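# Cap the marker and leave it on the desk

## Task

Press the cap fully onto the marker so it snaps home, with the capped marker resting on the desk; then open the gripper and pull the robot away. The result only counts if it stays that way without the robot holding anything in place, and the robot must not topple or be left leaning.

## Robot and tools

Robot: a wheeled base with a vertical column, a tilting head carrying two cameras, and two six-joint arms (left, right), each ending in a two-finger gripper. Folded, as at the start, it measures 0.73 m long, 0.62 m wide and 1.88 m tall, and its front is 0.40 m ahead of the column.

Frames: the base frame has its origin on the floor midway between the drive wheels, under the column; x forward, y left, z up, metres. left_hand and right_hand are reported in it: the point where the fingers meet (tips are 8 mm further). The hand's z axis is the finger direction (quat_wxyz maps (0,0,1) onto it); its y axis runs along the opening. The odometry frame is the base frame as it was when the scene began.

execute_actions: "actions" is a list holding one action or nothing (empty just reports state and pictures). An action may contain:
- "base": exactly one of {"translate_m": d}, a relative straight drive in metres, forward positive, -3 to 3; or {"rotate_rad": d}, a relative turn in place in radians, counter-clockwise from above (left) positive, -3.2 to 3.2. No sideways motion.
- "joints": absolute targets, keyed by name: head_tilt_rad -0.61 to 1.308 (0 about level, positive tilts down); left_joint1_rad / right_joint1_rad -2.879 to 2.879; joint2 0 to 3.141; joint3 0 to 3.019; joint4 -1.692 to 1.57; joint5 -1.57 to 1.57 (positive swings the hand to the robot's right); joint6 -2.094 to 2.094 (positive rolls clockwise seen from behind the hand); left_gripper_m / right_gripper_m 0 to 0.093, the gap between fingertips in metres. Tolerances for "done": head 0.03, joints 1-6 0.045, 0.14, 0.09, 0.055, 0.03, 0.035, gripper 0.003.
- "speeds": caps for this action only: translate_m 0.05 to 0.8 m/s, rotate_rad 0.1 to 1 rad/s (defaults are the maxima). It does not slow arms. Base moves needing more than 8.667 s are refused; no action runs past 15 s.
Parts in one action start together. Anything left unnamed may keep pushing to an older target. Unknown keys or out-of-range values reject the whole call. "cameras" picks images: cam_head_left, cam_head_right, cam_left_wrist, cam_right_wrist, nav_camera, or "all" (also the default); [] for none. Images are 896x504. If a result reports a stop, later motion calls in the same reply are skipped.

wait: seconds 0 to 10; nothing new commanded, returns state and images. zoom_image: camera plus region [x0, y0, x1, y1] in pixels of that camera's latest full image, origin top-left, at most 504x504. finished_scene: pass the current scene number; irreversible, and the goal must already hold.

Result lines: base_status and joint_status give how each motion ended: done; off_target (stopped short, may still push); contact_stop (base only, wheel stalled); time_out; not_followed. "joint command not followed" with a "cause:" line means a safety check blocked that arm's joint targets (a gripper target still runs); undo by moving each joint it first moved at least 0.05 rad back, or move the other arm away if named. on_its_own covers what you did not command; "held at" is the held target, not the position. base_odometry counts wheel turns only. If turned_by_wheels and turned_by_imu differ by over about 4 % and at least 0.05 rad, the base hit something or slipped. base_tilt is in degrees (forward, right positive; about 1 degree fixed bias). wheel_motors_off is 1 while the wheels are shut off. motor_effort (left_wheel, right_wheel) is percent of maximum, bracket = peak; effort outside rest range suggests pushing or a load. Motor temperatures lists each arm's joints; MOTOR HOT warns from 85 °C, and at 100 °C that arm goes limp (OVER-TEMPERATURE FAULT, keys show limit_stop_at_motor_heat).

Arm geometry (typical): with joint1 at -1.57 (left) or 1.57 (right) and joints 5, 6 at 0, the arm sits in a forward vertical plane 0.23 m to that side. Let a = j2 - 0.35, b = 1.05 + j2 - j3, c = b - j4 (c = 1.57 is fingers straight down). Hand point: ahead 0.12 + 0.39 sin a + 0.38 cos b + 0.25 cos c, up 1.46 + 0.39 cos a - 0.38 sin b - 0.25 sin c. E.g. j2, j3, j4 = 0.93, 0.78, 0.14 gives 0.60 m ahead, 1.21 m up. Real hands sit up to 5 cm lower and nearer the column (about 12 cm with heavy far loads). Reach about 1 m from the shoulder, lowest 0.47 m up; the floor is out of reach. Light loads (up to 0.3 kg) are fine out to 0.6 m ahead, 0.65 to 1.6 m up.

Fine control: targets within about 0.03 rad of the reading (0.08 for joints 2, 3) may not move at all. To touch gently, step about 0.05 rad per call from your previous target. A raised hand may first shift a few cm toward the column.

Gripper: fingers 7 cm long; outer span is 1 cm beyond the opening at the tips, 5 cm at the base; body 10 cm wide, 7 cm thick. To grasp, command a gap smaller than the object (off_target is then normal). A reading at least 0.002 m above target means something is held. A blocked arm keeps pushing; to relax it, send its current six positions back as targets (a held load sags slightly each time).

Wrist cameras look along the fingers, lens 0.10 m behind the fingertip point, tilted 0.62 rad toward the hand's +x; closed fingertips are at image centre; image right is the hand's -y, up is mostly -x. Head cameras look ahead and down by about head_tilt_rad. nav_camera sits at the base front, 0.23 m up. Calibration (K, D, T_world_to_cam into the base frame) is supplied per camera with small errors.

Avoid: arms striking or pressing each other (can end the run); table edges between 0.30 and 1.20 m high riding over the base onto the column; long hard pushes by the base (about 3 s cuts wheel power for 2 s); after a contact_stop back off 0.05 m before turning; dropping, slamming or knocking things over; long loaded holds that overheat motors. Finish with the marker capped on the desk, gripper open and the robot backed away.

Each tool is called after "Call:" by a JSON object that holds its "method" and its "body", one argument or row to a line.

## Session

Call:
{"method": "execute_actions", "body": {
  "actions": []
}}

Scene clock: 0.00 s.
Motor temperatures (°C, as the motors report them): left_arm=[24 25 25 23 25 26] | right_arm=[23 25 24 22 24 23]
base_odometry: x=+0.000 y=+0.000 heading=+0.000 (m, m, rad; odometry frame)
turned_by_wheels: +0.000 (rad since the last result)
turned_by_imu: +0.000 (rad since the last result)
base_tilt: forward=-0.4 right=+0.7 (deg)
base_status: not commanded
joint_positions: head_tilt_rad=+0.869 left_joint1_rad=-1.571 left_joint2_rad=+0.880 left_joint3_rad=+0.422 left_joint4_rad=-0.923 left_joint5_rad=-0.008 left_joint6_rad=+0.058 left_gripper_m=+0.095 right_joint1_rad=+1.569 right_joint2_rad=+0.891 right_joint3_rad=+0.405 right_joint4_rad=-0.979 right_joint5_rad=-0.048 right_joint6_rad=+0.010 right_gripper_m=+0.095
joint_status: not commanded
wheel_motors_off: 0
motor_effort: left_wheel=+0 right_wheel=+0 (%)
left_hand: x=+0.1586 y=+0.2259 z=+1.2457 quat_wxyz=(+0.416, -0.028, -0.909, +0.008) (m; base frame)
right_hand: x=+0.1391 y=-0.2176 z=+1.2591 quat_wxyz=(+0.454, -0.016, -0.891, -0.019) (m; base frame)
pictures: cam_head_left, cam_head_right, cam_left_wrist, cam_right_wrist, nav_camera
Images, in order (width x height): cam_head_left 896x504, cam_head_right 896x504, cam_left_wrist 896x504, cam_right_wrist 896x504, nav_camera 896x504.

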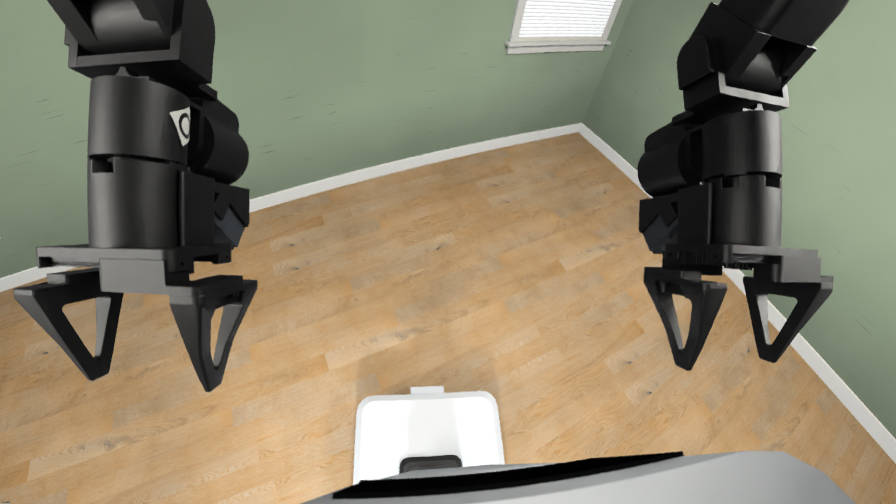

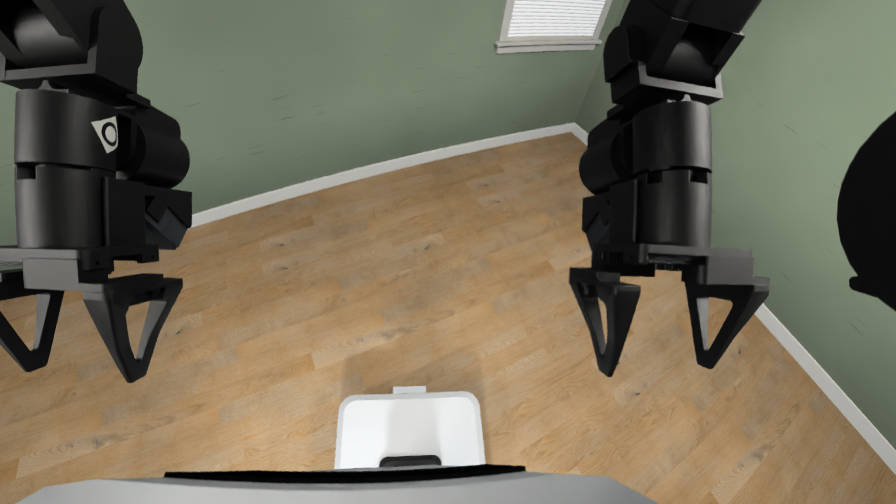

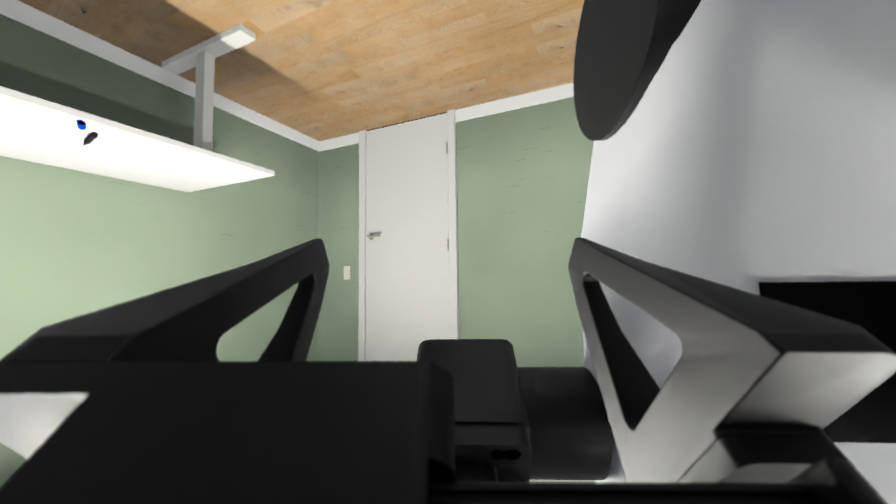

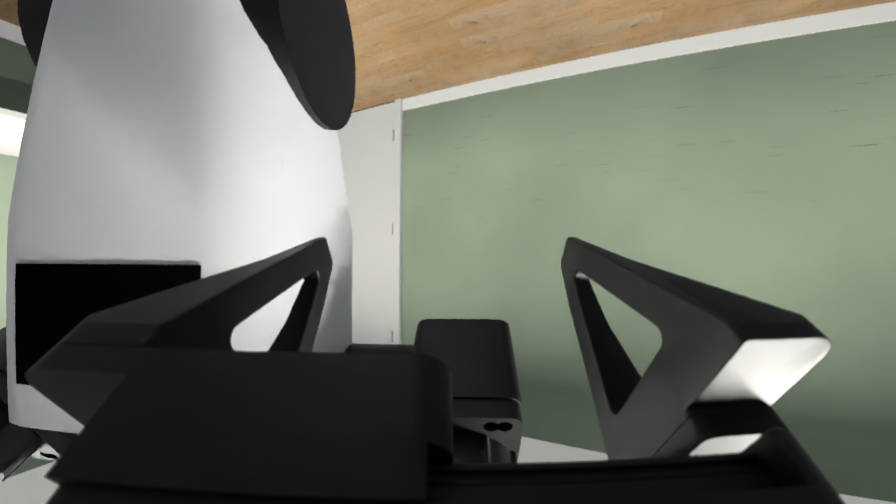

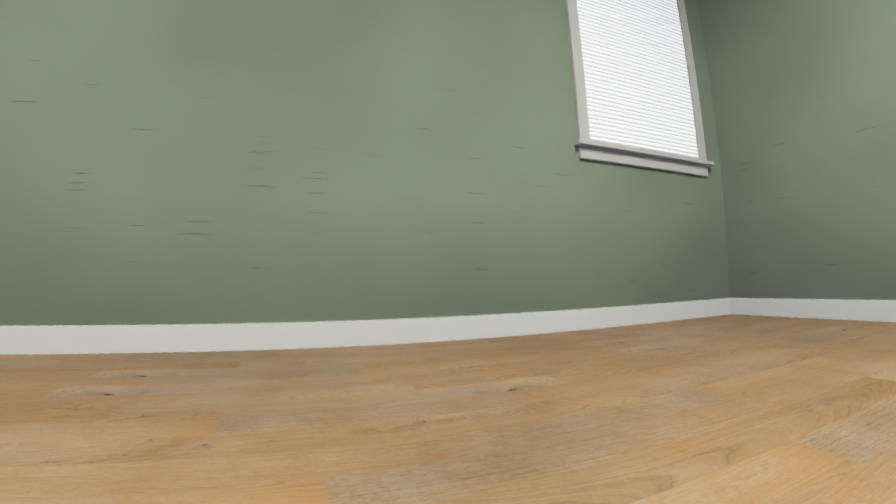

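Call:
{"method": "execute_actions", "body": {
  "actions": [
    {"base":{"rotate_rad":2.1},"joints":{"head_tilt_rad":0.6}}
  ],
  "cameras": ["cam_head_left","nav_camera"]
}}

Scene clock: 7.23 s.
Motor temperatures (°C, as the motors report them): left_arm=[24 25 25 23 25 26] | right_arm=[23 25 24 22 24 23]
base_odometry: x=+0.000 y=+0.000 heading=+2.099 (m, m, rad; odometry frame)
turned_by_wheels: +2.099 (rad since the last result)
turned_by_imu: +2.113 (rad since the last result)
base_tilt: forward=-0.4 right=+0.5 (deg)
base_status: done
joint_positions: head_tilt_rad=+0.617 left_joint1_rad=-1.571 left_joint2_rad=+0.880 left_joint3_rad=+0.422 left_joint4_rad=-0.923 left_joint5_rad=-0.008 left_joint6_rad=+0.058 left_gripper_m=+0.095 right_joint1_rad=+1.569 right_joint2_rad=+0.891 right_joint3_rad=+0.405 right_joint4_rad=-0.979 right_joint5_rad=-0.048 right_joint6_rad=+0.010 right_gripper_m=+0.095
joint_status: all done
wheel_motors_off: 0
motor_effort: left_wheel=-1(32) right_wheel=+1(36) (%)
left_hand: x=+0.1586 y=+0.2259 z=+1.2457 quat_wxyz=(+0.416, -0.028, -0.909, +0.008) (m; base frame)
right_hand: x=+0.1391 y=-0.2176 z=+1.2591 quat_wxyz=(+0.454, -0.016, -0.891, -0.019) (m; base frame)
pictures: cam_head_left, nav_camera
camera_calibration (this result's frames):
cam_head_left: T_world_to_cam=[[-0.0684667, -0.996628, 0.0452111, -0.0186014], [-0.644243, 0.00956574, -0.764761, 1.21224], [0.76175, -0.0814876, -0.642726, 0.871604], [0, 0, 0, 1]] pos_world=[0.115758, 0.0408903, 1.48812]
Images, in order (width x height): cam_head_left 896x504, nav_camera 896x504.

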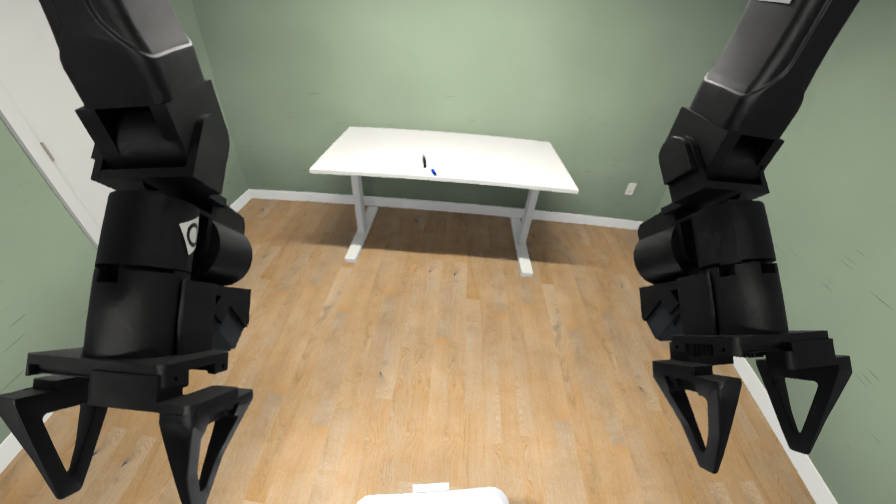

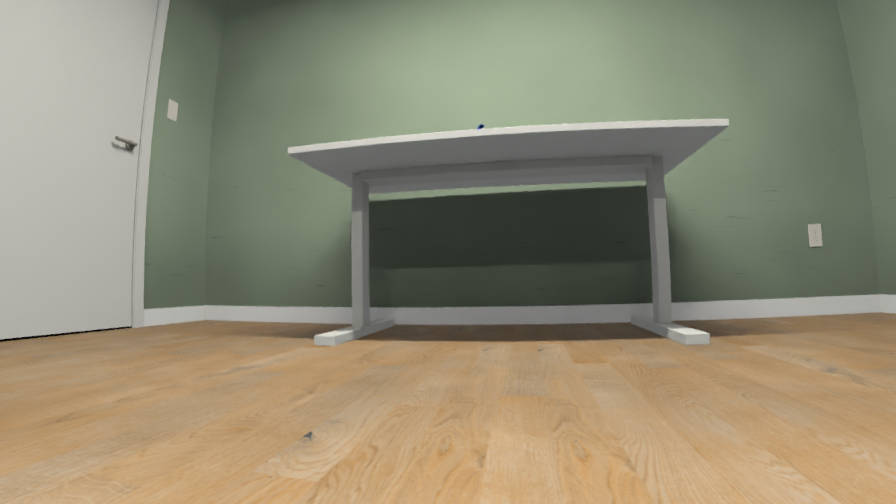

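Call:
{"method": "execute_actions", "body": {
  "actions": [
    {"base":{"translate_m":1.15},"joints":{"head_tilt_rad":0.95}}
  ],
  "cameras": ["cam_head_left","cam_head_right"]
}}

Call:
{"method": "zoom_image", "body": {
  "camera": "cam_head_left",
  "region": [330,130,530,290]
}}

Scene clock: 18.70 s.
Motor temperatures (°C, as the motors report them): left_arm=[24 25 25 24 25 26] | right_arm=[23 25 24 22 24 23]
base_odometry: x=-0.580 y=+0.993 heading=+2.100 (m, m, rad; odometry frame)
turned_by_wheels: +0.001 (rad since the last result)
turned_by_imu: +0.000 (rad since the last result)
base_tilt: forward=-0.4 right=+0.7 (deg)
base_status: done
joint_positions: head_tilt_rad=+0.951 left_joint1_rad=-1.571 left_joint2_rad=+0.880 left_joint3_rad=+0.422 left_joint4_rad=-0.923 left_joint5_rad=-0.008 left_joint6_rad=+0.058 left_gripper_m=+0.095 right_joint1_rad=+1.569 right_joint2_rad=+0.891 right_joint3_rad=+0.405 right_joint4_rad=-0.979 right_joint5_rad=-0.048 right_joint6_rad=+0.010 right_gripper_m=+0.095
joint_status: all done
wheel_motors_off: 0
motor_effort: left_wheel=+1(44) right_wheel=-1(53) (%)
left_hand: x=+0.1586 y=+0.2259 z=+1.2457 quat_wxyz=(+0.416, -0.028, -0.909, +0.008) (m; base frame)
right_hand: x=+0.1391 y=-0.2176 z=+1.2591 quat_wxyz=(+0.454, -0.016, -0.891, -0.019) (m; base frame)
pictures: cam_head_left, cam_head_right
camera_calibration (this result's frames):
cam_head_left: T_world_to_cam=[[-0.0498832, -0.996628, 0.0651413, -0.0502231], [-0.85918, 0.00956574, -0.511583, 0.833091], [0.509235, -0.0814876, -0.856761, 1.21384], [0, 0, 0, 1]] pos_world=[0.0951382, 0.0408903, 1.46944]
cam_head_right: T_world_to_cam=[[-0.0718642, -0.992745, 0.0964033, -0.162715], [-0.856354, 0.0118587, -0.516253, 0.83633], [0.511365, -0.119655, -0.850993, 1.20533], [0, 0, 0, 1]] pos_world=[0.0881369, -0.0272277, 1.47317]
Images, in order (width x height): cam_head_left 896x504, cam_head_right 896x504.

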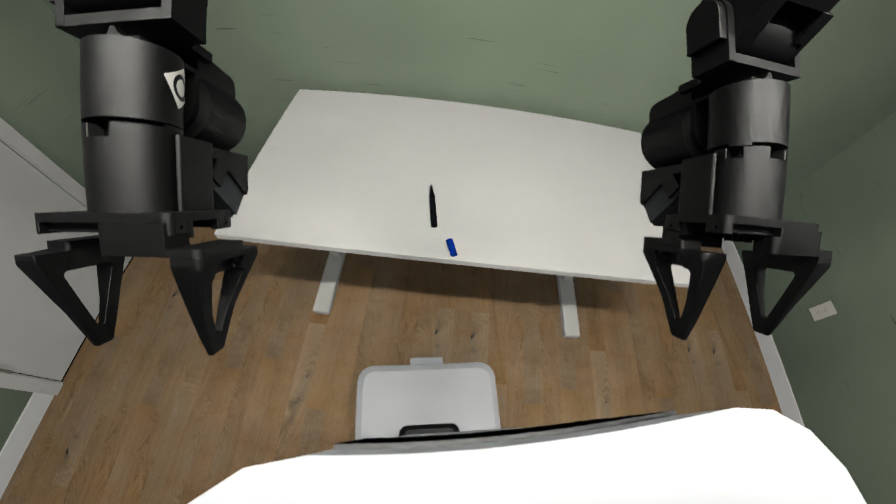

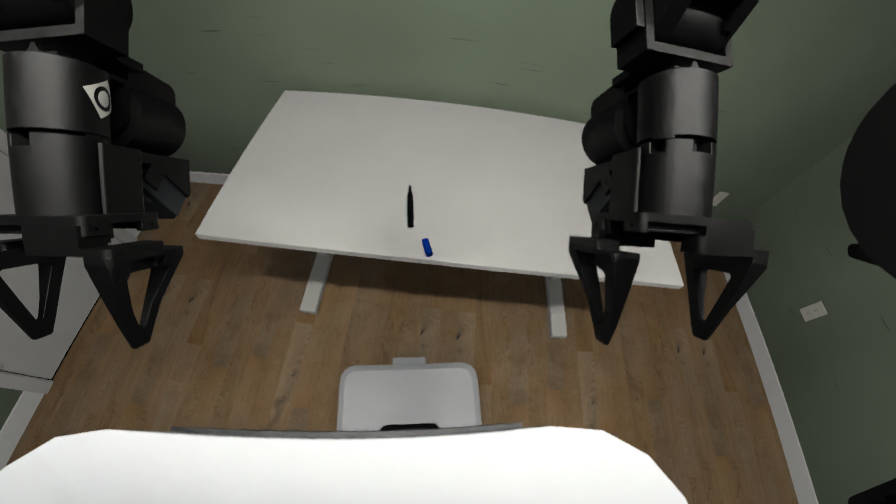

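Region (330, 130, 530, 290) of cam_head_left's 896x504 image, scaled by 2.520, with more detail than that image has; it fills the top 403 rows of this view, and the rest is white.

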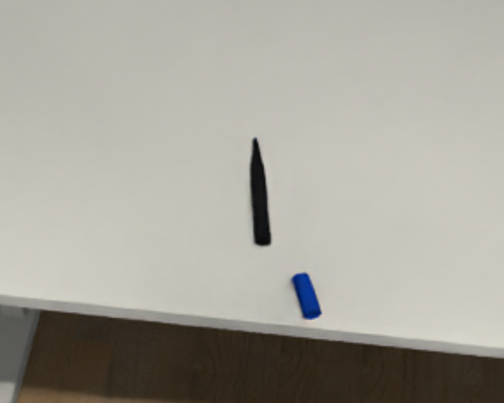

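Call:
{"method": "execute_actions", "body": {
  "actions": [
    {"base":{"rotate_rad":-0.35},"joints":{"left_joint2_rad":1.92,"left_joint3_rad":1.76,"left_joint4_rad":-0.36,"left_joint5_rad":0,"left_joint6_rad":-0.38,"left_gripper_m":0.06}}
  ],
  "cameras": ["cam_head_left","cam_left_wrist"]
}}

Scene clock: 56.23 s.
Motor temperatures (°C, as the motors report them): left_arm=[24 25 25 24 25 26] | right_arm=[23 26 24 22 24 23]
base_odometry: x=-0.580 y=+0.993 heading=+1.751 (m, m, rad; odometry frame)
turned_by_wheels: -0.349 (rad since the last result)
turned_by_imu: -0.347 (rad since the last result)
base_tilt: forward=-0.4 right=+0.7 (deg)
base_status: done
joint_positions: head_tilt_rad=+0.951 left_joint1_rad=-1.571 left_joint2_rad=+1.919 left_joint3_rad=+1.757 left_joint4_rad=-0.364 left_joint5_rad=-0.002 left_joint6_rad=-0.368 left_gripper_m=+0.060 right_joint1_rad=+1.569 right_joint2_rad=+0.891 right_joint3_rad=+0.405 right_joint4_rad=-0.979 right_joint5_rad=-0.048 right_joint6_rad=+0.010 right_gripper_m=+0.095
joint_status: all done
wheel_motors_off: 0
motor_effort: left_wheel=+0(34) right_wheel=-2(43) (%)
left_hand: x=+0.6430 y=+0.2243 z=+0.8522 quat_wxyz=(+0.001, +0.183, -0.983, -0.001) (m; base frame)
right_hand: x=+0.1391 y=-0.2176 z=+1.2591 quat_wxyz=(+0.454, -0.016, -0.891, -0.019) (m; base frame)
pictures: cam_head_left, cam_left_wrist
camera_calibration (this result's frames):
cam_head_left: T_world_to_cam=[[-0.0498832, -0.996628, 0.0651413, -0.0502231], [-0.85918, 0.00956574, -0.511583, 0.833091], [0.509236, -0.0814876, -0.856761, 1.21384], [0, 0, 0, 1]] pos_world=[0.0951382, 0.0408903, 1.46944]
cam_left_wrist: T_world_to_cam=[[0.361088, -0.932531, 0.000933455, -0.0247506], [-0.751371, -0.290347, 0.592571, 0.0442257], [-0.55232, -0.214672, -0.805518, 1.2102], [0, 0, 0, 1]] pos_world=[0.710584, 0.249556, 0.948653]
Images, in order (width x height): cam_head_left 896x504, cam_left_wrist 896x504.

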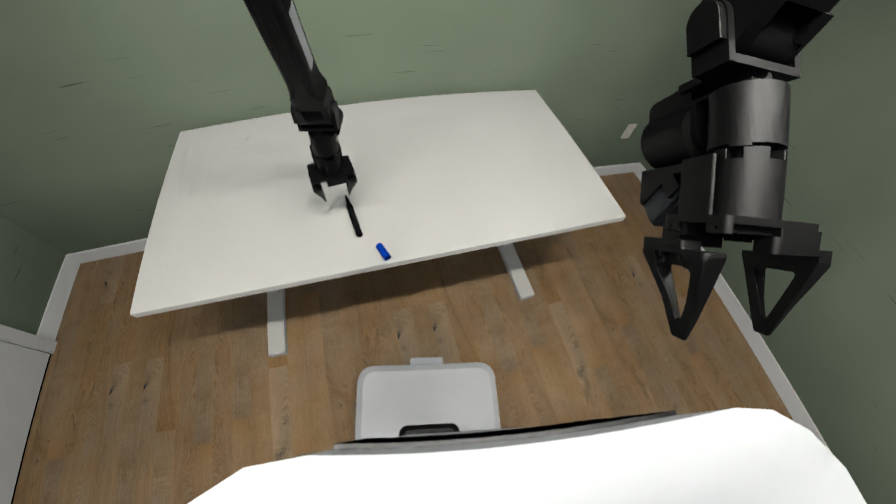

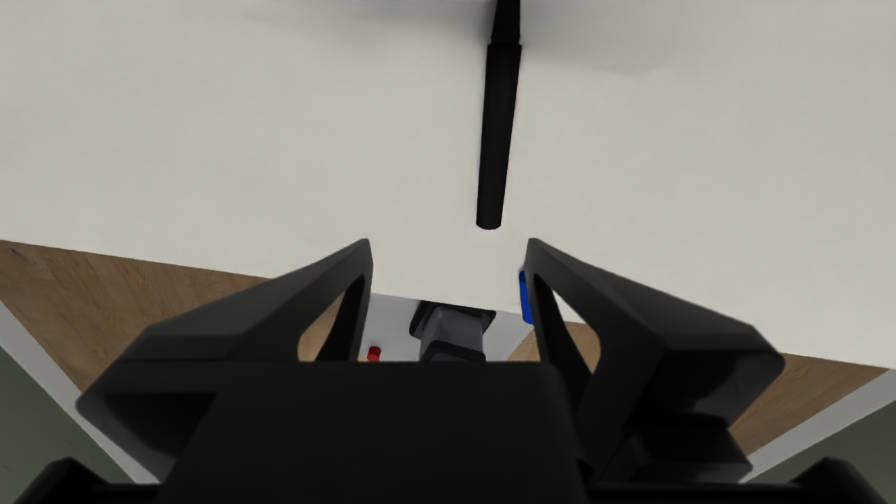

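Call:
{"method": "execute_actions", "body": {
  "actions": [
    {"base":{"rotate_rad":-0.052},"joints":{"left_joint2_rad":2.11,"left_joint3_rad":1.967,"left_joint4_rad":-0.377,"left_joint6_rad":-0.43}}
  ],
  "cameras": ["cam_head_left","cam_left_wrist"]
}}

Scene clock: 65.03 s.
Motor temperatures (°C, as the motors report them): left_arm=[24 26 26 24 25 26] | right_arm=[23 26 24 22 24 23]
base_odometry: x=-0.580 y=+0.993 heading=+1.700 (m, m, rad; odometry frame)
turned_by_wheels: -0.051 (rad since the last result)
turned_by_imu: -0.050 (rad since the last result)
base_tilt: forward=-0.3 right=+0.6 (deg)
base_status: done
joint_positions: head_tilt_rad=+0.951 left_joint1_rad=-1.576 left_joint2_rad=+2.109 left_joint3_rad=+1.954 left_joint4_rad=-0.370 left_joint5_rad=-0.001 left_joint6_rad=-0.418 left_gripper_m=+0.060 right_joint1_rad=+1.569 right_joint2_rad=+0.891 right_joint3_rad=+0.405 right_joint4_rad=-0.979 right_joint5_rad=-0.048 right_joint6_rad=+0.010 right_gripper_m=+0.095
joint_status: all done
wheel_motors_off: 0
motor_effort: left_wheel=+0(24) right_wheel=-3(33) (%)
left_hand: x=+0.6390 y=+0.2206 z=+0.7807 quat_wxyz=(+0.001, +0.206, -0.978, +0.001) (m; base frame)
right_hand: x=+0.1391 y=-0.2176 z=+1.2591 quat_wxyz=(+0.454, -0.016, -0.891, -0.019) (m; base frame)
pictures: cam_head_left, cam_left_wrist
camera_calibration (this result's frames):
cam_head_left: T_world_to_cam=[[-0.0498832, -0.996628, 0.0651413, -0.0502231], [-0.85918, 0.00956574, -0.511583, 0.833091], [0.509236, -0.0814876, -0.856761, 1.21384], [0, 0, 0, 1]] pos_world=[0.0951382, 0.0408903, 1.46944]
cam_left_wrist: T_world_to_cam=[[0.405302, -0.914169, 0.00498245, -0.0621566], [-0.737318, -0.323663, 0.592962, 0.080483], [-0.540455, -0.244003, -0.805215, 1.14825], [0, 0, 0, 1]] pos_world=[0.705112, 0.249404, 0.877175]
Images, in order (width x height): cam_head_left 896x504, cam_left_wrist 896x504.

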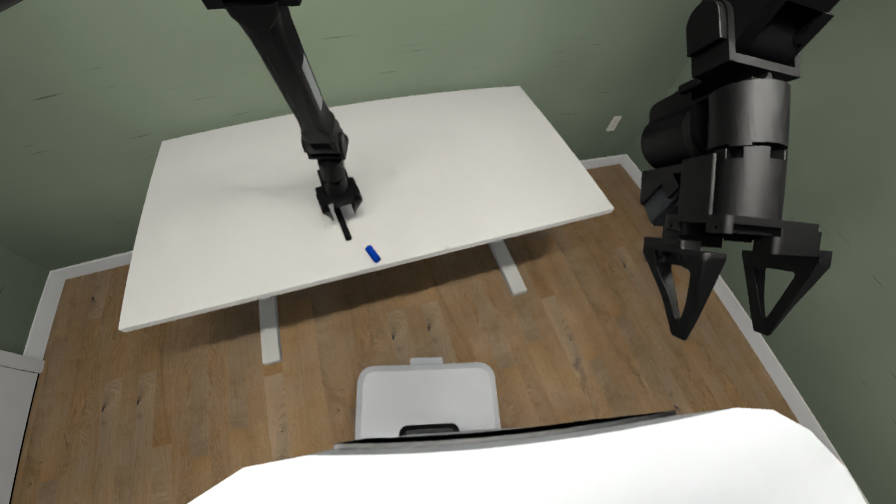

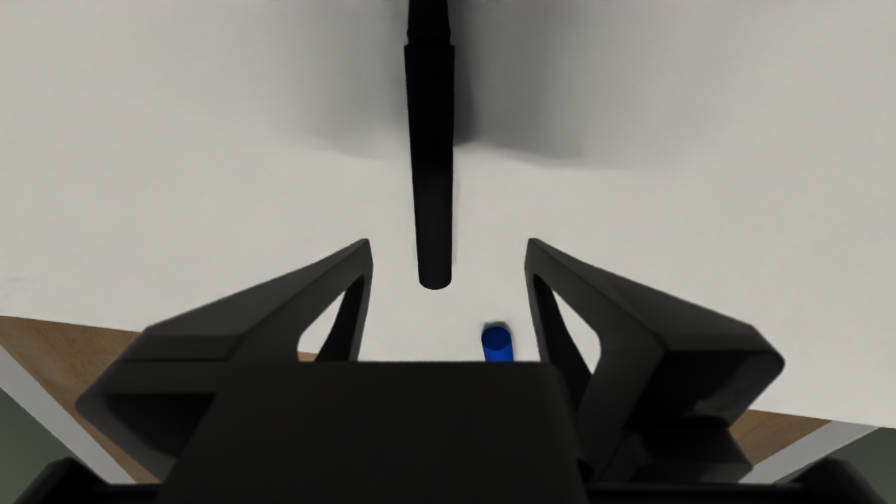

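Call:
{"method": "zoom_image", "body": {
  "camera": "cam_left_wrist",
  "region": [440,290,560,370]
}}

Call:
{"method": "execute_actions", "body": {
  "actions": [
    {"base":{"rotate_rad":0.011},"joints":{"left_joint2_rad":2.235,"left_joint3_rad":2.115,"left_joint4_rad":-0.40}}
  ],
  "cameras": ["cam_head_left","cam_left_wrist"]
}}

Region (440, 290, 560, 370) of cam_left_wrist's 896x504 image, scaled by 4.200, with more detail than that image has.

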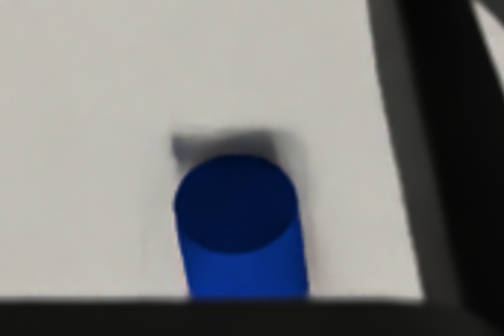

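Scene clock: 78.23 s.
Motor temperatures (°C, as the motors report them): left_arm=[24 27 26 23 25 26] | right_arm=[23 26 24 22 24 23]
base_odometry: x=-0.580 y=+0.993 heading=+1.710 (m, m, rad; odometry frame)
turned_by_wheels: +0.011 (rad since the last result)
turned_by_imu: +0.012 (rad since the last result)
base_tilt: forward=-0.3 right=+0.5 (deg)
base_status: done
joint_positions: head_tilt_rad=+0.951 left_joint1_rad=-1.571 left_joint2_rad=+2.227 left_joint3_rad=+2.099 left_joint4_rad=-0.390 left_joint5_rad=-0.001 left_joint6_rad=-0.418 left_gripper_m=+0.060 right_joint1_rad=+1.569 right_joint2_rad=+0.891 right_joint3_rad=+0.405 right_joint4_rad=-0.979 right_joint5_rad=-0.048 right_joint6_rad=+0.010 right_gripper_m=+0.095
joint_status: all done
wheel_motors_off: 0
motor_effort: left_wheel=+1(12) right_wheel=+0(13) (%)
left_hand: x=+0.6388 y=+0.2245 z=+0.7406 quat_wxyz=(-0.003, +0.207, -0.978, +0.000) (m; base frame)
right_hand: x=+0.1391 y=-0.2176 z=+1.2591 quat_wxyz=(+0.454, -0.016, -0.891, -0.019) (m; base frame)
pictures: cam_head_left, cam_left_wrist
camera_calibration (this result's frames):
cam_head_left: T_world_to_cam=[[-0.0498832, -0.996628, 0.0651413, -0.0502231], [-0.85918, 0.00956574, -0.511583, 0.833091], [0.509235, -0.0814876, -0.856761, 1.21384], [0, 0, 0, 1]] pos_world=[0.0951382, 0.0408903, 1.46944]
cam_left_wrist: T_world_to_cam=[[0.407378, -0.913251, 0.00400289, -0.059077], [-0.740394, -0.327698, 0.586882, 0.112777], [-0.534659, -0.242047, -0.809662, 1.11597], [0, 0, 0, 1]] pos_world=[0.704228, 0.253121, 0.837606]
Images, in order (width x height): cam_head_left 896x504, cam_left_wrist 896x504.

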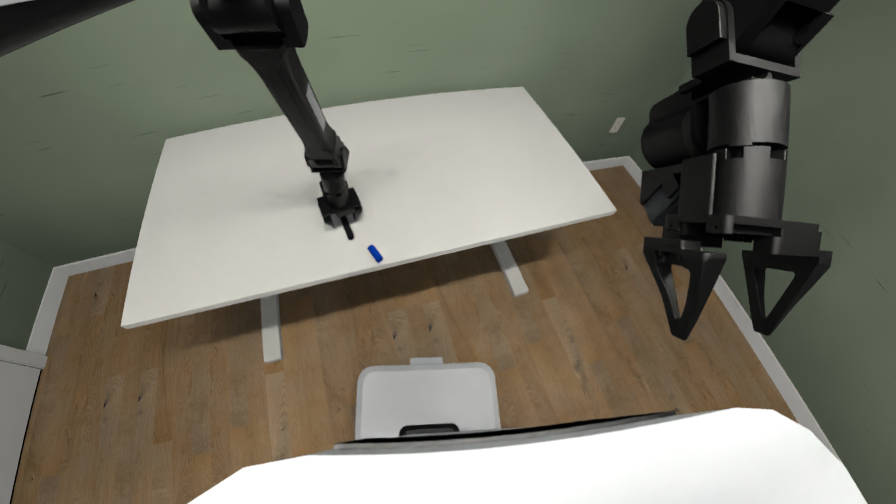

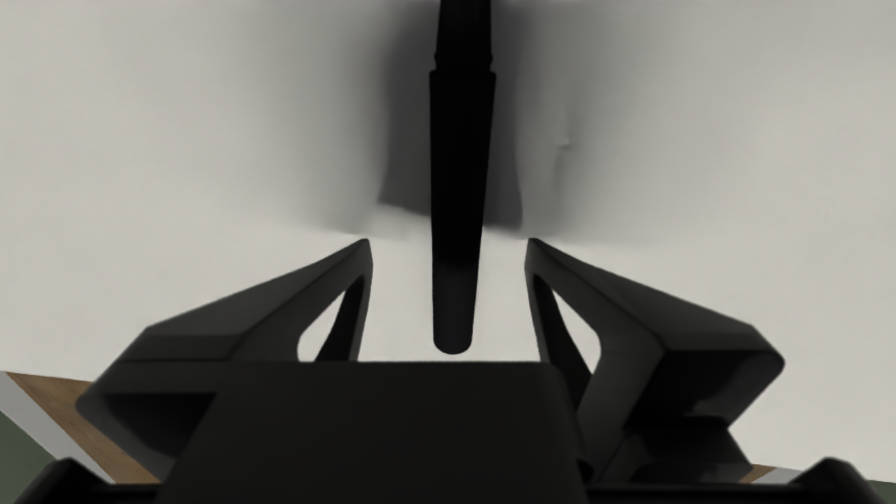

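Call:
{"method": "execute_actions", "body": {
  "actions": [
    {"joints":{"left_joint2_rad":2.27,"left_joint3_rad":2.155,"left_joint4_rad":-0.405}}
  ],
  "cameras": []
}}

Call:
{"method": "execute_actions", "body": {
  "actions": [
    {"joints":{"left_gripper_m":0.005}}
  ],
  "cameras": ["cam_left_wrist"]
}}

Scene clock: 87.07 s.
Motor temperatures (°C, as the motors report them): left_arm=[24 27 26 23 25 26] | right_arm=[23 26 24 22 24 23]
base_odometry: x=-0.580 y=+0.993 heading=+1.710 (m, m, rad; odometry frame)
turned_by_wheels: +0.000 (rad since the last result)
turned_by_imu: +0.001 (rad since the last result)
base_tilt: forward=-0.3 right=+0.6 (deg)
base_status: not commanded
joint_positions: head_tilt_rad=+0.951 left_joint1_rad=-1.571 left_joint2_rad=+2.247 left_joint3_rad=+2.135 left_joint4_rad=-0.394 left_joint5_rad=-0.001 left_joint6_rad=-0.418 left_gripper_m=+0.060 right_joint1_rad=+1.569 right_joint2_rad=+0.891 right_joint3_rad=+0.405 right_joint4_rad=-0.979 right_joint5_rad=-0.048 right_joint6_rad=+0.010 right_gripper_m=+0.095
joint_status: all done
wheel_motors_off: 0
motor_effort: left_wheel=+1(1) right_wheel=+1(1) (%)
left_hand: x=+0.6451 y=+0.2245 z=+0.7357 quat_wxyz=(-0.009, +0.207, -0.978, +0.001) (m; base frame)
right_hand: x=+0.1391 y=-0.2176 z=+1.2591 quat_wxyz=(+0.454, -0.016, -0.891, -0.019) (m; base frame)
pictures: none
No camera images: the call's "cameras" was empty. Leave "cameras" out to get every camera's image.

Scene clock: 87.67 s.
Motor temperatures (°C, as the motors report them): left_arm=[24 27 26 23 25 26] | right_arm=[23 26 24 22 24 23]
base_odometry: x=-0.580 y=+0.993 heading=+1.710 (m, m, rad; odometry frame)
turned_by_wheels: +0.000 (rad since the last result)
turned_by_imu: +0.000 (rad since the last result)
base_tilt: forward=-0.4 right=+0.8 (deg)
base_status: not commanded
joint_positions: head_tilt_rad=+0.951 left_joint1_rad=-1.571 left_joint2_rad=+2.247 left_joint3_rad=+2.135 left_joint4_rad=-0.394 left_joint5_rad=-0.001 left_joint6_rad=-0.418 left_gripper_m=+0.017 right_joint1_rad=+1.569 right_joint2_rad=+0.891 right_joint3_rad=+0.405 right_joint4_rad=-0.979 right_joint5_rad=-0.048 right_joint6_rad=+0.010 right_gripper_m=+0.095
joint_status: left_gripper_m off_target (ended at +0.017, target +0.005)
wheel_motors_off: 0
motor_effort: left_wheel=+1(1) right_wheel=+1(1) (%)
left_hand: x=+0.6451 y=+0.2245 z=+0.7357 quat_wxyz=(-0.009, +0.207, -0.978, +0.001) (m; base frame)
right_hand: x=+0.1391 y=-0.2176 z=+1.2591 quat_wxyz=(+0.454, -0.016, -0.891, -0.019) (m; base frame)
pictures: cam_left_wrist
camera_calibration (this result's frames):
cam_left_wrist: T_world_to_cam=[[0.407301, -0.91325, 0.008977, -0.065243], [-0.747502, -0.327699, 0.577801, 0.13159], [-0.524735, -0.242049, -0.816128, 1.11374], [0, 0, 0, 1]] pos_world=[0.709355, 0.253119, 0.833507]
Images, in order (width x height): cam_left_wrist 896x504.

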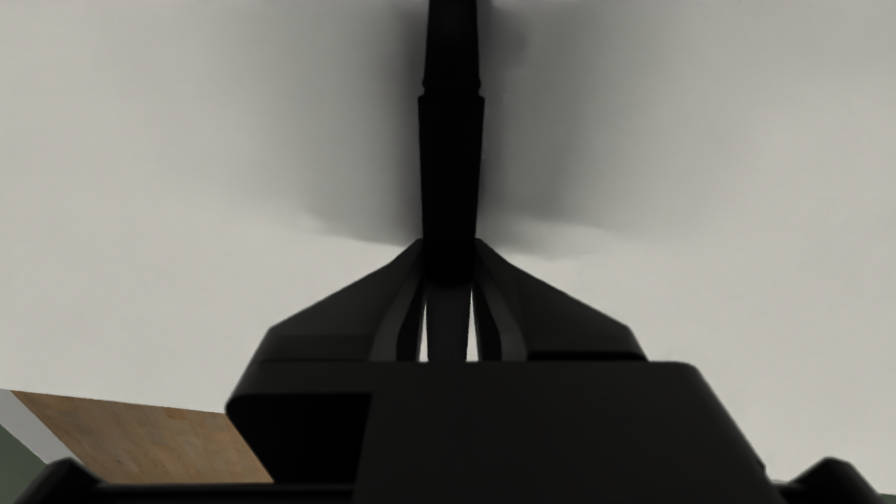

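Call:
{"method": "execute_actions", "body": {
  "actions": [
    {"joints":{"left_joint2_rad":2.17,"left_joint3_rad":2.04,"left_joint4_rad":-0.39,"left_joint6_rad":-1.6}}
  ],
  "cameras": []
}}

Call:
{"method": "execute_actions", "body": {
  "actions": [
    {"joints":{"left_joint2_rad":2.26,"left_joint3_rad":2.145,"left_joint4_rad":-0.405}}
  ],
  "cameras": []
}}

Call:
{"method": "execute_actions", "body": {
  "actions": [
    {"joints":{"left_gripper_m":0.06}}
  ],
  "cameras": ["cam_left_wrist"]
}}

Call:
{"method": "execute_actions", "body": {
  "actions": [
    {"joints":{"left_joint2_rad":2.0,"left_joint3_rad":1.85,"left_joint4_rad":-0.37}}
  ],
  "cameras": ["cam_head_left"]
}}

Scene clock: 102.77 s.
Motor temperatures (°C, as the motors report them): left_arm=[24 28 27 23 25 26] | right_arm=[23 26 24 22 24 23]
base_odometry: x=-0.580 y=+0.993 heading=+1.710 (m, m, rad; odometry frame)
turned_by_wheels: +0.000 (rad since the last result)
turned_by_imu: +0.001 (rad since the last result)
base_tilt: forward=-0.3 right=+0.7 (deg)
base_status: not commanded
joint_positions: head_tilt_rad=+0.951 left_joint1_rad=-1.571 left_joint2_rad=+2.193 left_joint3_rad=+2.036 left_joint4_rad=-0.394 left_joint5_rad=-0.001 left_joint6_rad=-1.588 left_gripper_m=+0.017 right_joint1_rad=+1.569 right_joint2_rad=+0.891 right_joint3_rad=+0.405 right_joint4_rad=-0.979 right_joint5_rad=-0.048 right_joint6_rad=+0.010 right_gripper_m=+0.095
joint_status: all done
wheel_motors_off: 0
motor_effort: left_wheel=+1(1) right_wheel=+1(1) (%)
left_hand: x=+0.6238 y=+0.2245 z=+0.7489 quat_wxyz=(+0.010, +0.713, -0.701, -0.010) (m; base frame)
right_hand: x=+0.1391 y=-0.2176 z=+1.2591 quat_wxyz=(+0.454, -0.016, -0.891, -0.019) (m; base frame)
pictures: none
No camera images: the call's "cameras" was empty. Leave "cameras" out to get every camera's image.

Scene clock: 103.43 s.
Motor temperatures (°C, as the motors report them): left_arm=[24 28 27 23 25 26] | right_arm=[23 26 24 22 24 23]
base_odometry: x=-0.580 y=+0.993 heading=+1.710 (m, m, rad; odometry frame)
turned_by_wheels: +0.000 (rad since the last result)
turned_by_imu: +0.000 (rad since the last result)
base_tilt: forward=-0.3 right=+0.6 (deg)
base_status: not commanded
joint_positions: head_tilt_rad=+0.951 left_joint1_rad=-1.571 left_joint2_rad=+2.238 left_joint3_rad=+2.129 left_joint4_rad=-0.398 left_joint5_rad=-0.001 left_joint6_rad=-1.588 left_gripper_m=+0.017 right_joint1_rad=+1.569 right_joint2_rad=+0.891 right_joint3_rad=+0.405 right_joint4_rad=-0.979 right_joint5_rad=-0.048 right_joint6_rad=+0.010 right_gripper_m=+0.095
joint_status: all done
wheel_motors_off: 0
motor_effort: left_wheel=+1(1) right_wheel=+1(1) (%)
left_hand: x=+0.6472 y=+0.2245 z=+0.7395 quat_wxyz=(-0.006, +0.713, -0.701, +0.006) (m; base frame)
right_hand: x=+0.1391 y=-0.2176 z=+1.2591 quat_wxyz=(+0.454, -0.016, -0.891, -0.019) (m; base frame)
pictures: none
No camera images: the call's "cameras" was empty. Leave "cameras" out to get every camera's image.

Scene clock: 104.03 s.
Motor temperatures (°C, as the motors report them): left_arm=[24 28 27 23 25 26] | right_arm=[23 26 24 22 24 23]
base_odometry: x=-0.580 y=+0.993 heading=+1.710 (m, m, rad; odometry frame)
turned_by_wheels: +0.000 (rad since the last result)
turned_by_imu: +0.000 (rad since the last result)
base_tilt: forward=-0.3 right=+0.7 (deg)
base_status: not commanded
joint_positions: head_tilt_rad=+0.951 left_joint1_rad=-1.571 left_joint2_rad=+2.238 left_joint3_rad=+2.129 left_joint4_rad=-0.398 left_joint5_rad=-0.001 left_joint6_rad=-1.588 left_gripper_m=+0.060 right_joint1_rad=+1.569 right_joint2_rad=+0.891 right_joint3_rad=+0.405 right_joint4_rad=-0.979 right_joint5_rad=-0.048 right_joint6_rad=+0.010 right_gripper_m=+0.095
joint_status: all done
wheel_motors_off: 0
motor_effort: left_wheel=+1(1) right_wheel=+1(1) (%)
left_hand: x=+0.6472 y=+0.2245 z=+0.7395 quat_wxyz=(-0.006, +0.713, -0.701, +0.006) (m; base frame)
right_hand: x=+0.1391 y=-0.2176 z=+1.2591 quat_wxyz=(+0.454, -0.016, -0.891, -0.019) (m; base frame)
pictures: cam_left_wrist
camera_calibration (this result's frames):
cam_left_wrist: T_world_to_cam=[[0.999625, 0.0187877, 0.0198978, -0.666789], [0.00341414, -0.807036, 0.590492, -0.256789], [0.0271522, -0.590203, -0.806798, 0.832038], [0, 0, 0, 1]] pos_world=[0.644825, 0.296361, 0.836186]
Images, in order (width x height): cam_left_wrist 896x504.

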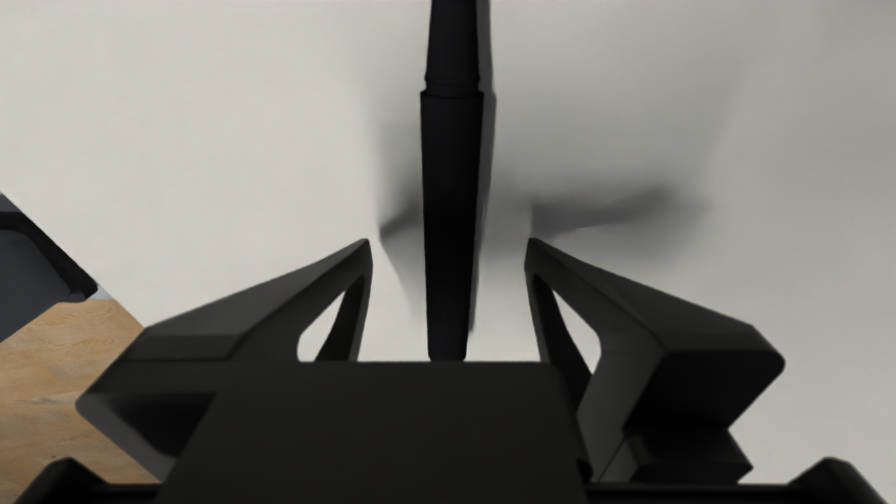

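Scene clock: 105.17 s.
Motor temperatures (°C, as the motors report them): left_arm=[24 28 27 23 25 26] | right_arm=[23 26 24 22 24 23]
base_odometry: x=-0.580 y=+0.993 heading=+1.710 (m, m, rad; odometry frame)
turned_by_wheels: +0.000 (rad since the last result)
turned_by_imu: +0.000 (rad since the last result)
base_tilt: forward=-0.4 right=+0.6 (deg)
base_status: not commanded
joint_positions: head_tilt_rad=+0.951 left_joint1_rad=-1.571 left_joint2_rad=+1.987 left_joint3_rad=+1.850 left_joint4_rad=-0.377 left_joint5_rad=-0.001 left_joint6_rad=-1.588 left_gripper_m=+0.060 right_joint1_rad=+1.569 right_joint2_rad=+0.891 right_joint3_rad=+0.405 right_joint4_rad=-0.979 right_joint5_rad=-0.048 right_joint6_rad=+0.010 right_gripper_m=+0.095
joint_status: all done
wheel_motors_off: 0
motor_effort: left_wheel=+1(1) right_wheel=+1(2) (%)
left_hand: x=+0.6538 y=+0.2245 z=+0.8294 quat_wxyz=(-0.004, +0.713, -0.701, +0.003) (m; base frame)
right_hand: x=+0.1391 y=-0.2176 z=+1.2591 quat_wxyz=(+0.454, -0.016, -0.891, -0.019) (m; base frame)
pictures: cam_head_left
camera_calibration (this result's frames):
cam_head_left: T_world_to_cam=[[-0.0498832, -0.996628, 0.0651413, -0.0502231], [-0.85918, 0.00956574, -0.511583, 0.833091], [0.509235, -0.0814876, -0.856761, 1.21384], [0, 0, 0, 1]] pos_world=[0.0951382, 0.0408903, 1.46944]
Images, in order (width x height): cam_head_left 896x504.

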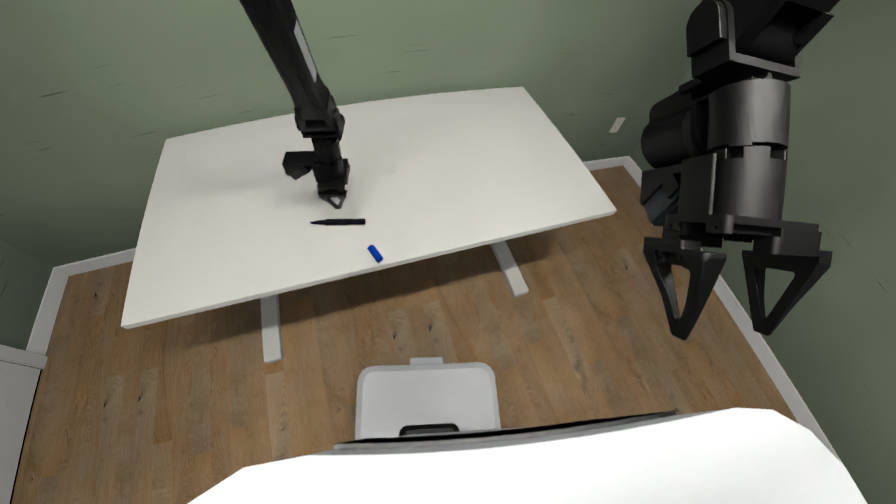

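Call:
{"method": "execute_actions", "body": {
  "actions": [
    {"base":{"rotate_rad":-0.17},"joints":{"left_joint6_rad":-0.67}}
  ],
  "cameras": []
}}

Call:
{"method": "execute_actions", "body": {
  "actions": [
    {"base":{"translate_m":-0.145},"joints":{"left_joint2_rad":2.11,"left_joint3_rad":1.967,"left_joint4_rad":-0.377}}
  ],
  "cameras": ["cam_head_left","cam_left_wrist"]
}}

Scene clock: 116.27 s.
Motor temperatures (°C, as the motors report them): left_arm=[24 28 26 23 25 26] | right_arm=[23 26 24 22 24 23]
base_odometry: x=-0.580 y=+0.993 heading=+1.541 (m, m, rad; odometry frame)
turned_by_wheels: -0.169 (rad since the last result)
turned_by_imu: -0.169 (rad since the last result)
base_tilt: forward=-0.4 right=+0.6 (deg)
base_status: done
joint_positions: head_tilt_rad=+0.951 left_joint1_rad=-1.576 left_joint2_rad=+1.987 left_joint3_rad=+1.850 left_joint4_rad=-0.377 left_joint5_rad=-0.001 left_joint6_rad=-0.682 left_gripper_m=+0.060 right_joint1_rad=+1.569 right_joint2_rad=+0.891 right_joint3_rad=+0.405 right_joint4_rad=-0.979 right_joint5_rad=-0.048 right_joint6_rad=+0.010 right_gripper_m=+0.095
joint_status: all done
wheel_motors_off: 0
motor_effort: left_wheel=+1(21) right_wheel=-1(29) (%)
left_hand: x=+0.6538 y=+0.2207 z=+0.8294 quat_wxyz=(-0.004, +0.333, -0.943, +0.003) (m; base frame)
right_hand: x=+0.1391 y=-0.2176 z=+1.2591 quat_wxyz=(+0.454, -0.016, -0.891, -0.019) (m; base frame)
pictures: none
No camera images: the call's "cameras" was empty. Leave "cameras" out to get every camera's image.

Scene clock: 117.93 s.
Motor temperatures (°C, as the motors report them): left_arm=[24 28 26 23 25 26] | right_arm=[23 26 24 22 24 23]
base_odometry: x=-0.585 y=+0.848 heading=+1.540 (m, m, rad; odometry frame)
turned_by_wheels: -0.001 (rad since the last result)
turned_by_imu: +0.000 (rad since the last result)
base_tilt: forward=-0.3 right=+0.7 (deg)
base_status: done
joint_positions: head_tilt_rad=+0.952 left_joint1_rad=-1.575 left_joint2_rad=+2.099 left_joint3_rad=+1.960 left_joint4_rad=-0.377 left_joint5_rad=-0.001 left_joint6_rad=-0.682 left_gripper_m=+0.060 right_joint1_rad=+1.569 right_joint2_rad=+0.891 right_joint3_rad=+0.402 right_joint4_rad=-0.979 right_joint5_rad=-0.048 right_joint6_rad=+0.010 right_gripper_m=+0.095
joint_status: all done
wheel_motors_off: 0
motor_effort: left_wheel=-1(42) right_wheel=+1(54) (%)
left_hand: x=+0.6470 y=+0.2209 z=+0.7865 quat_wxyz=(-0.003, +0.333, -0.943, +0.002) (m; base frame)
right_hand: x=+0.1373 y=-0.2176 z=+1.2598 quat_wxyz=(+0.455, -0.016, -0.890, -0.019) (m; base frame)
pictures: cam_head_left, cam_left_wrist
camera_calibration (this result's frames):
cam_head_left: T_world_to_cam=[[-0.0498417, -0.996628, 0.0651731, -0.0502741], [-0.859506, 0.00956574, -0.511036, 0.832264], [0.508689, -0.0814876, -0.857085, 1.21437], [0, 0, 0, 1]] pos_world=[0.0950932, 0.0408903, 1.46941]
cam_left_wrist: T_world_to_cam=[[0.629915, -0.776611, 0.00911629, -0.244118], [-0.631461, -0.505278, 0.588176, 0.0585224], [-0.452178, -0.376257, -0.808681, 1.13215], [0, 0, 0, 1]] pos_world=[0.702661, 0.265965, 0.883352]
Images, in order (width x height): cam_head_left 896x504, cam_left_wrist 896x504.

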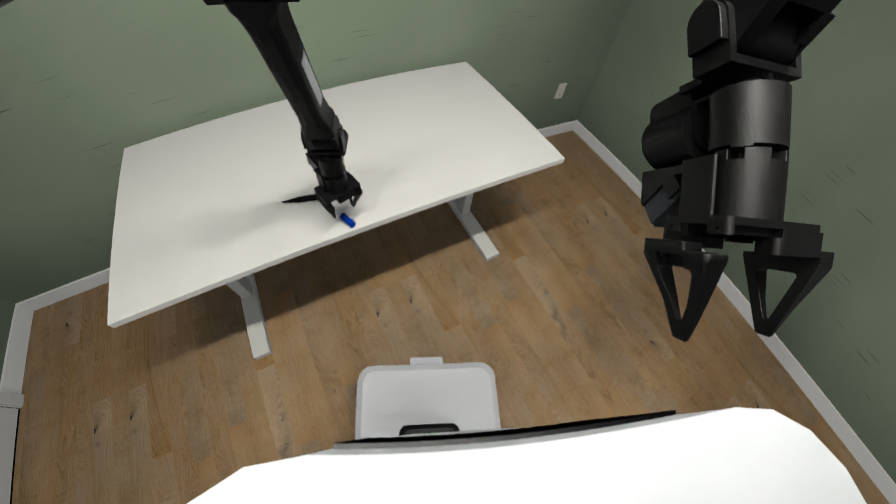

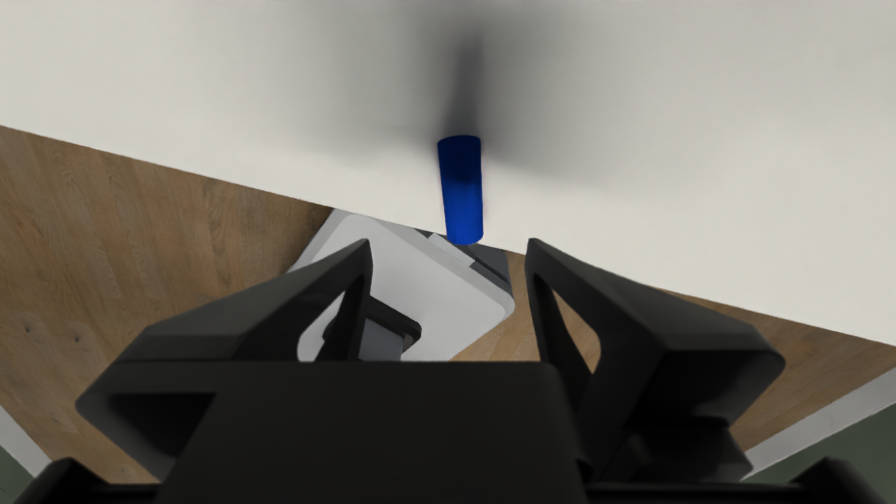

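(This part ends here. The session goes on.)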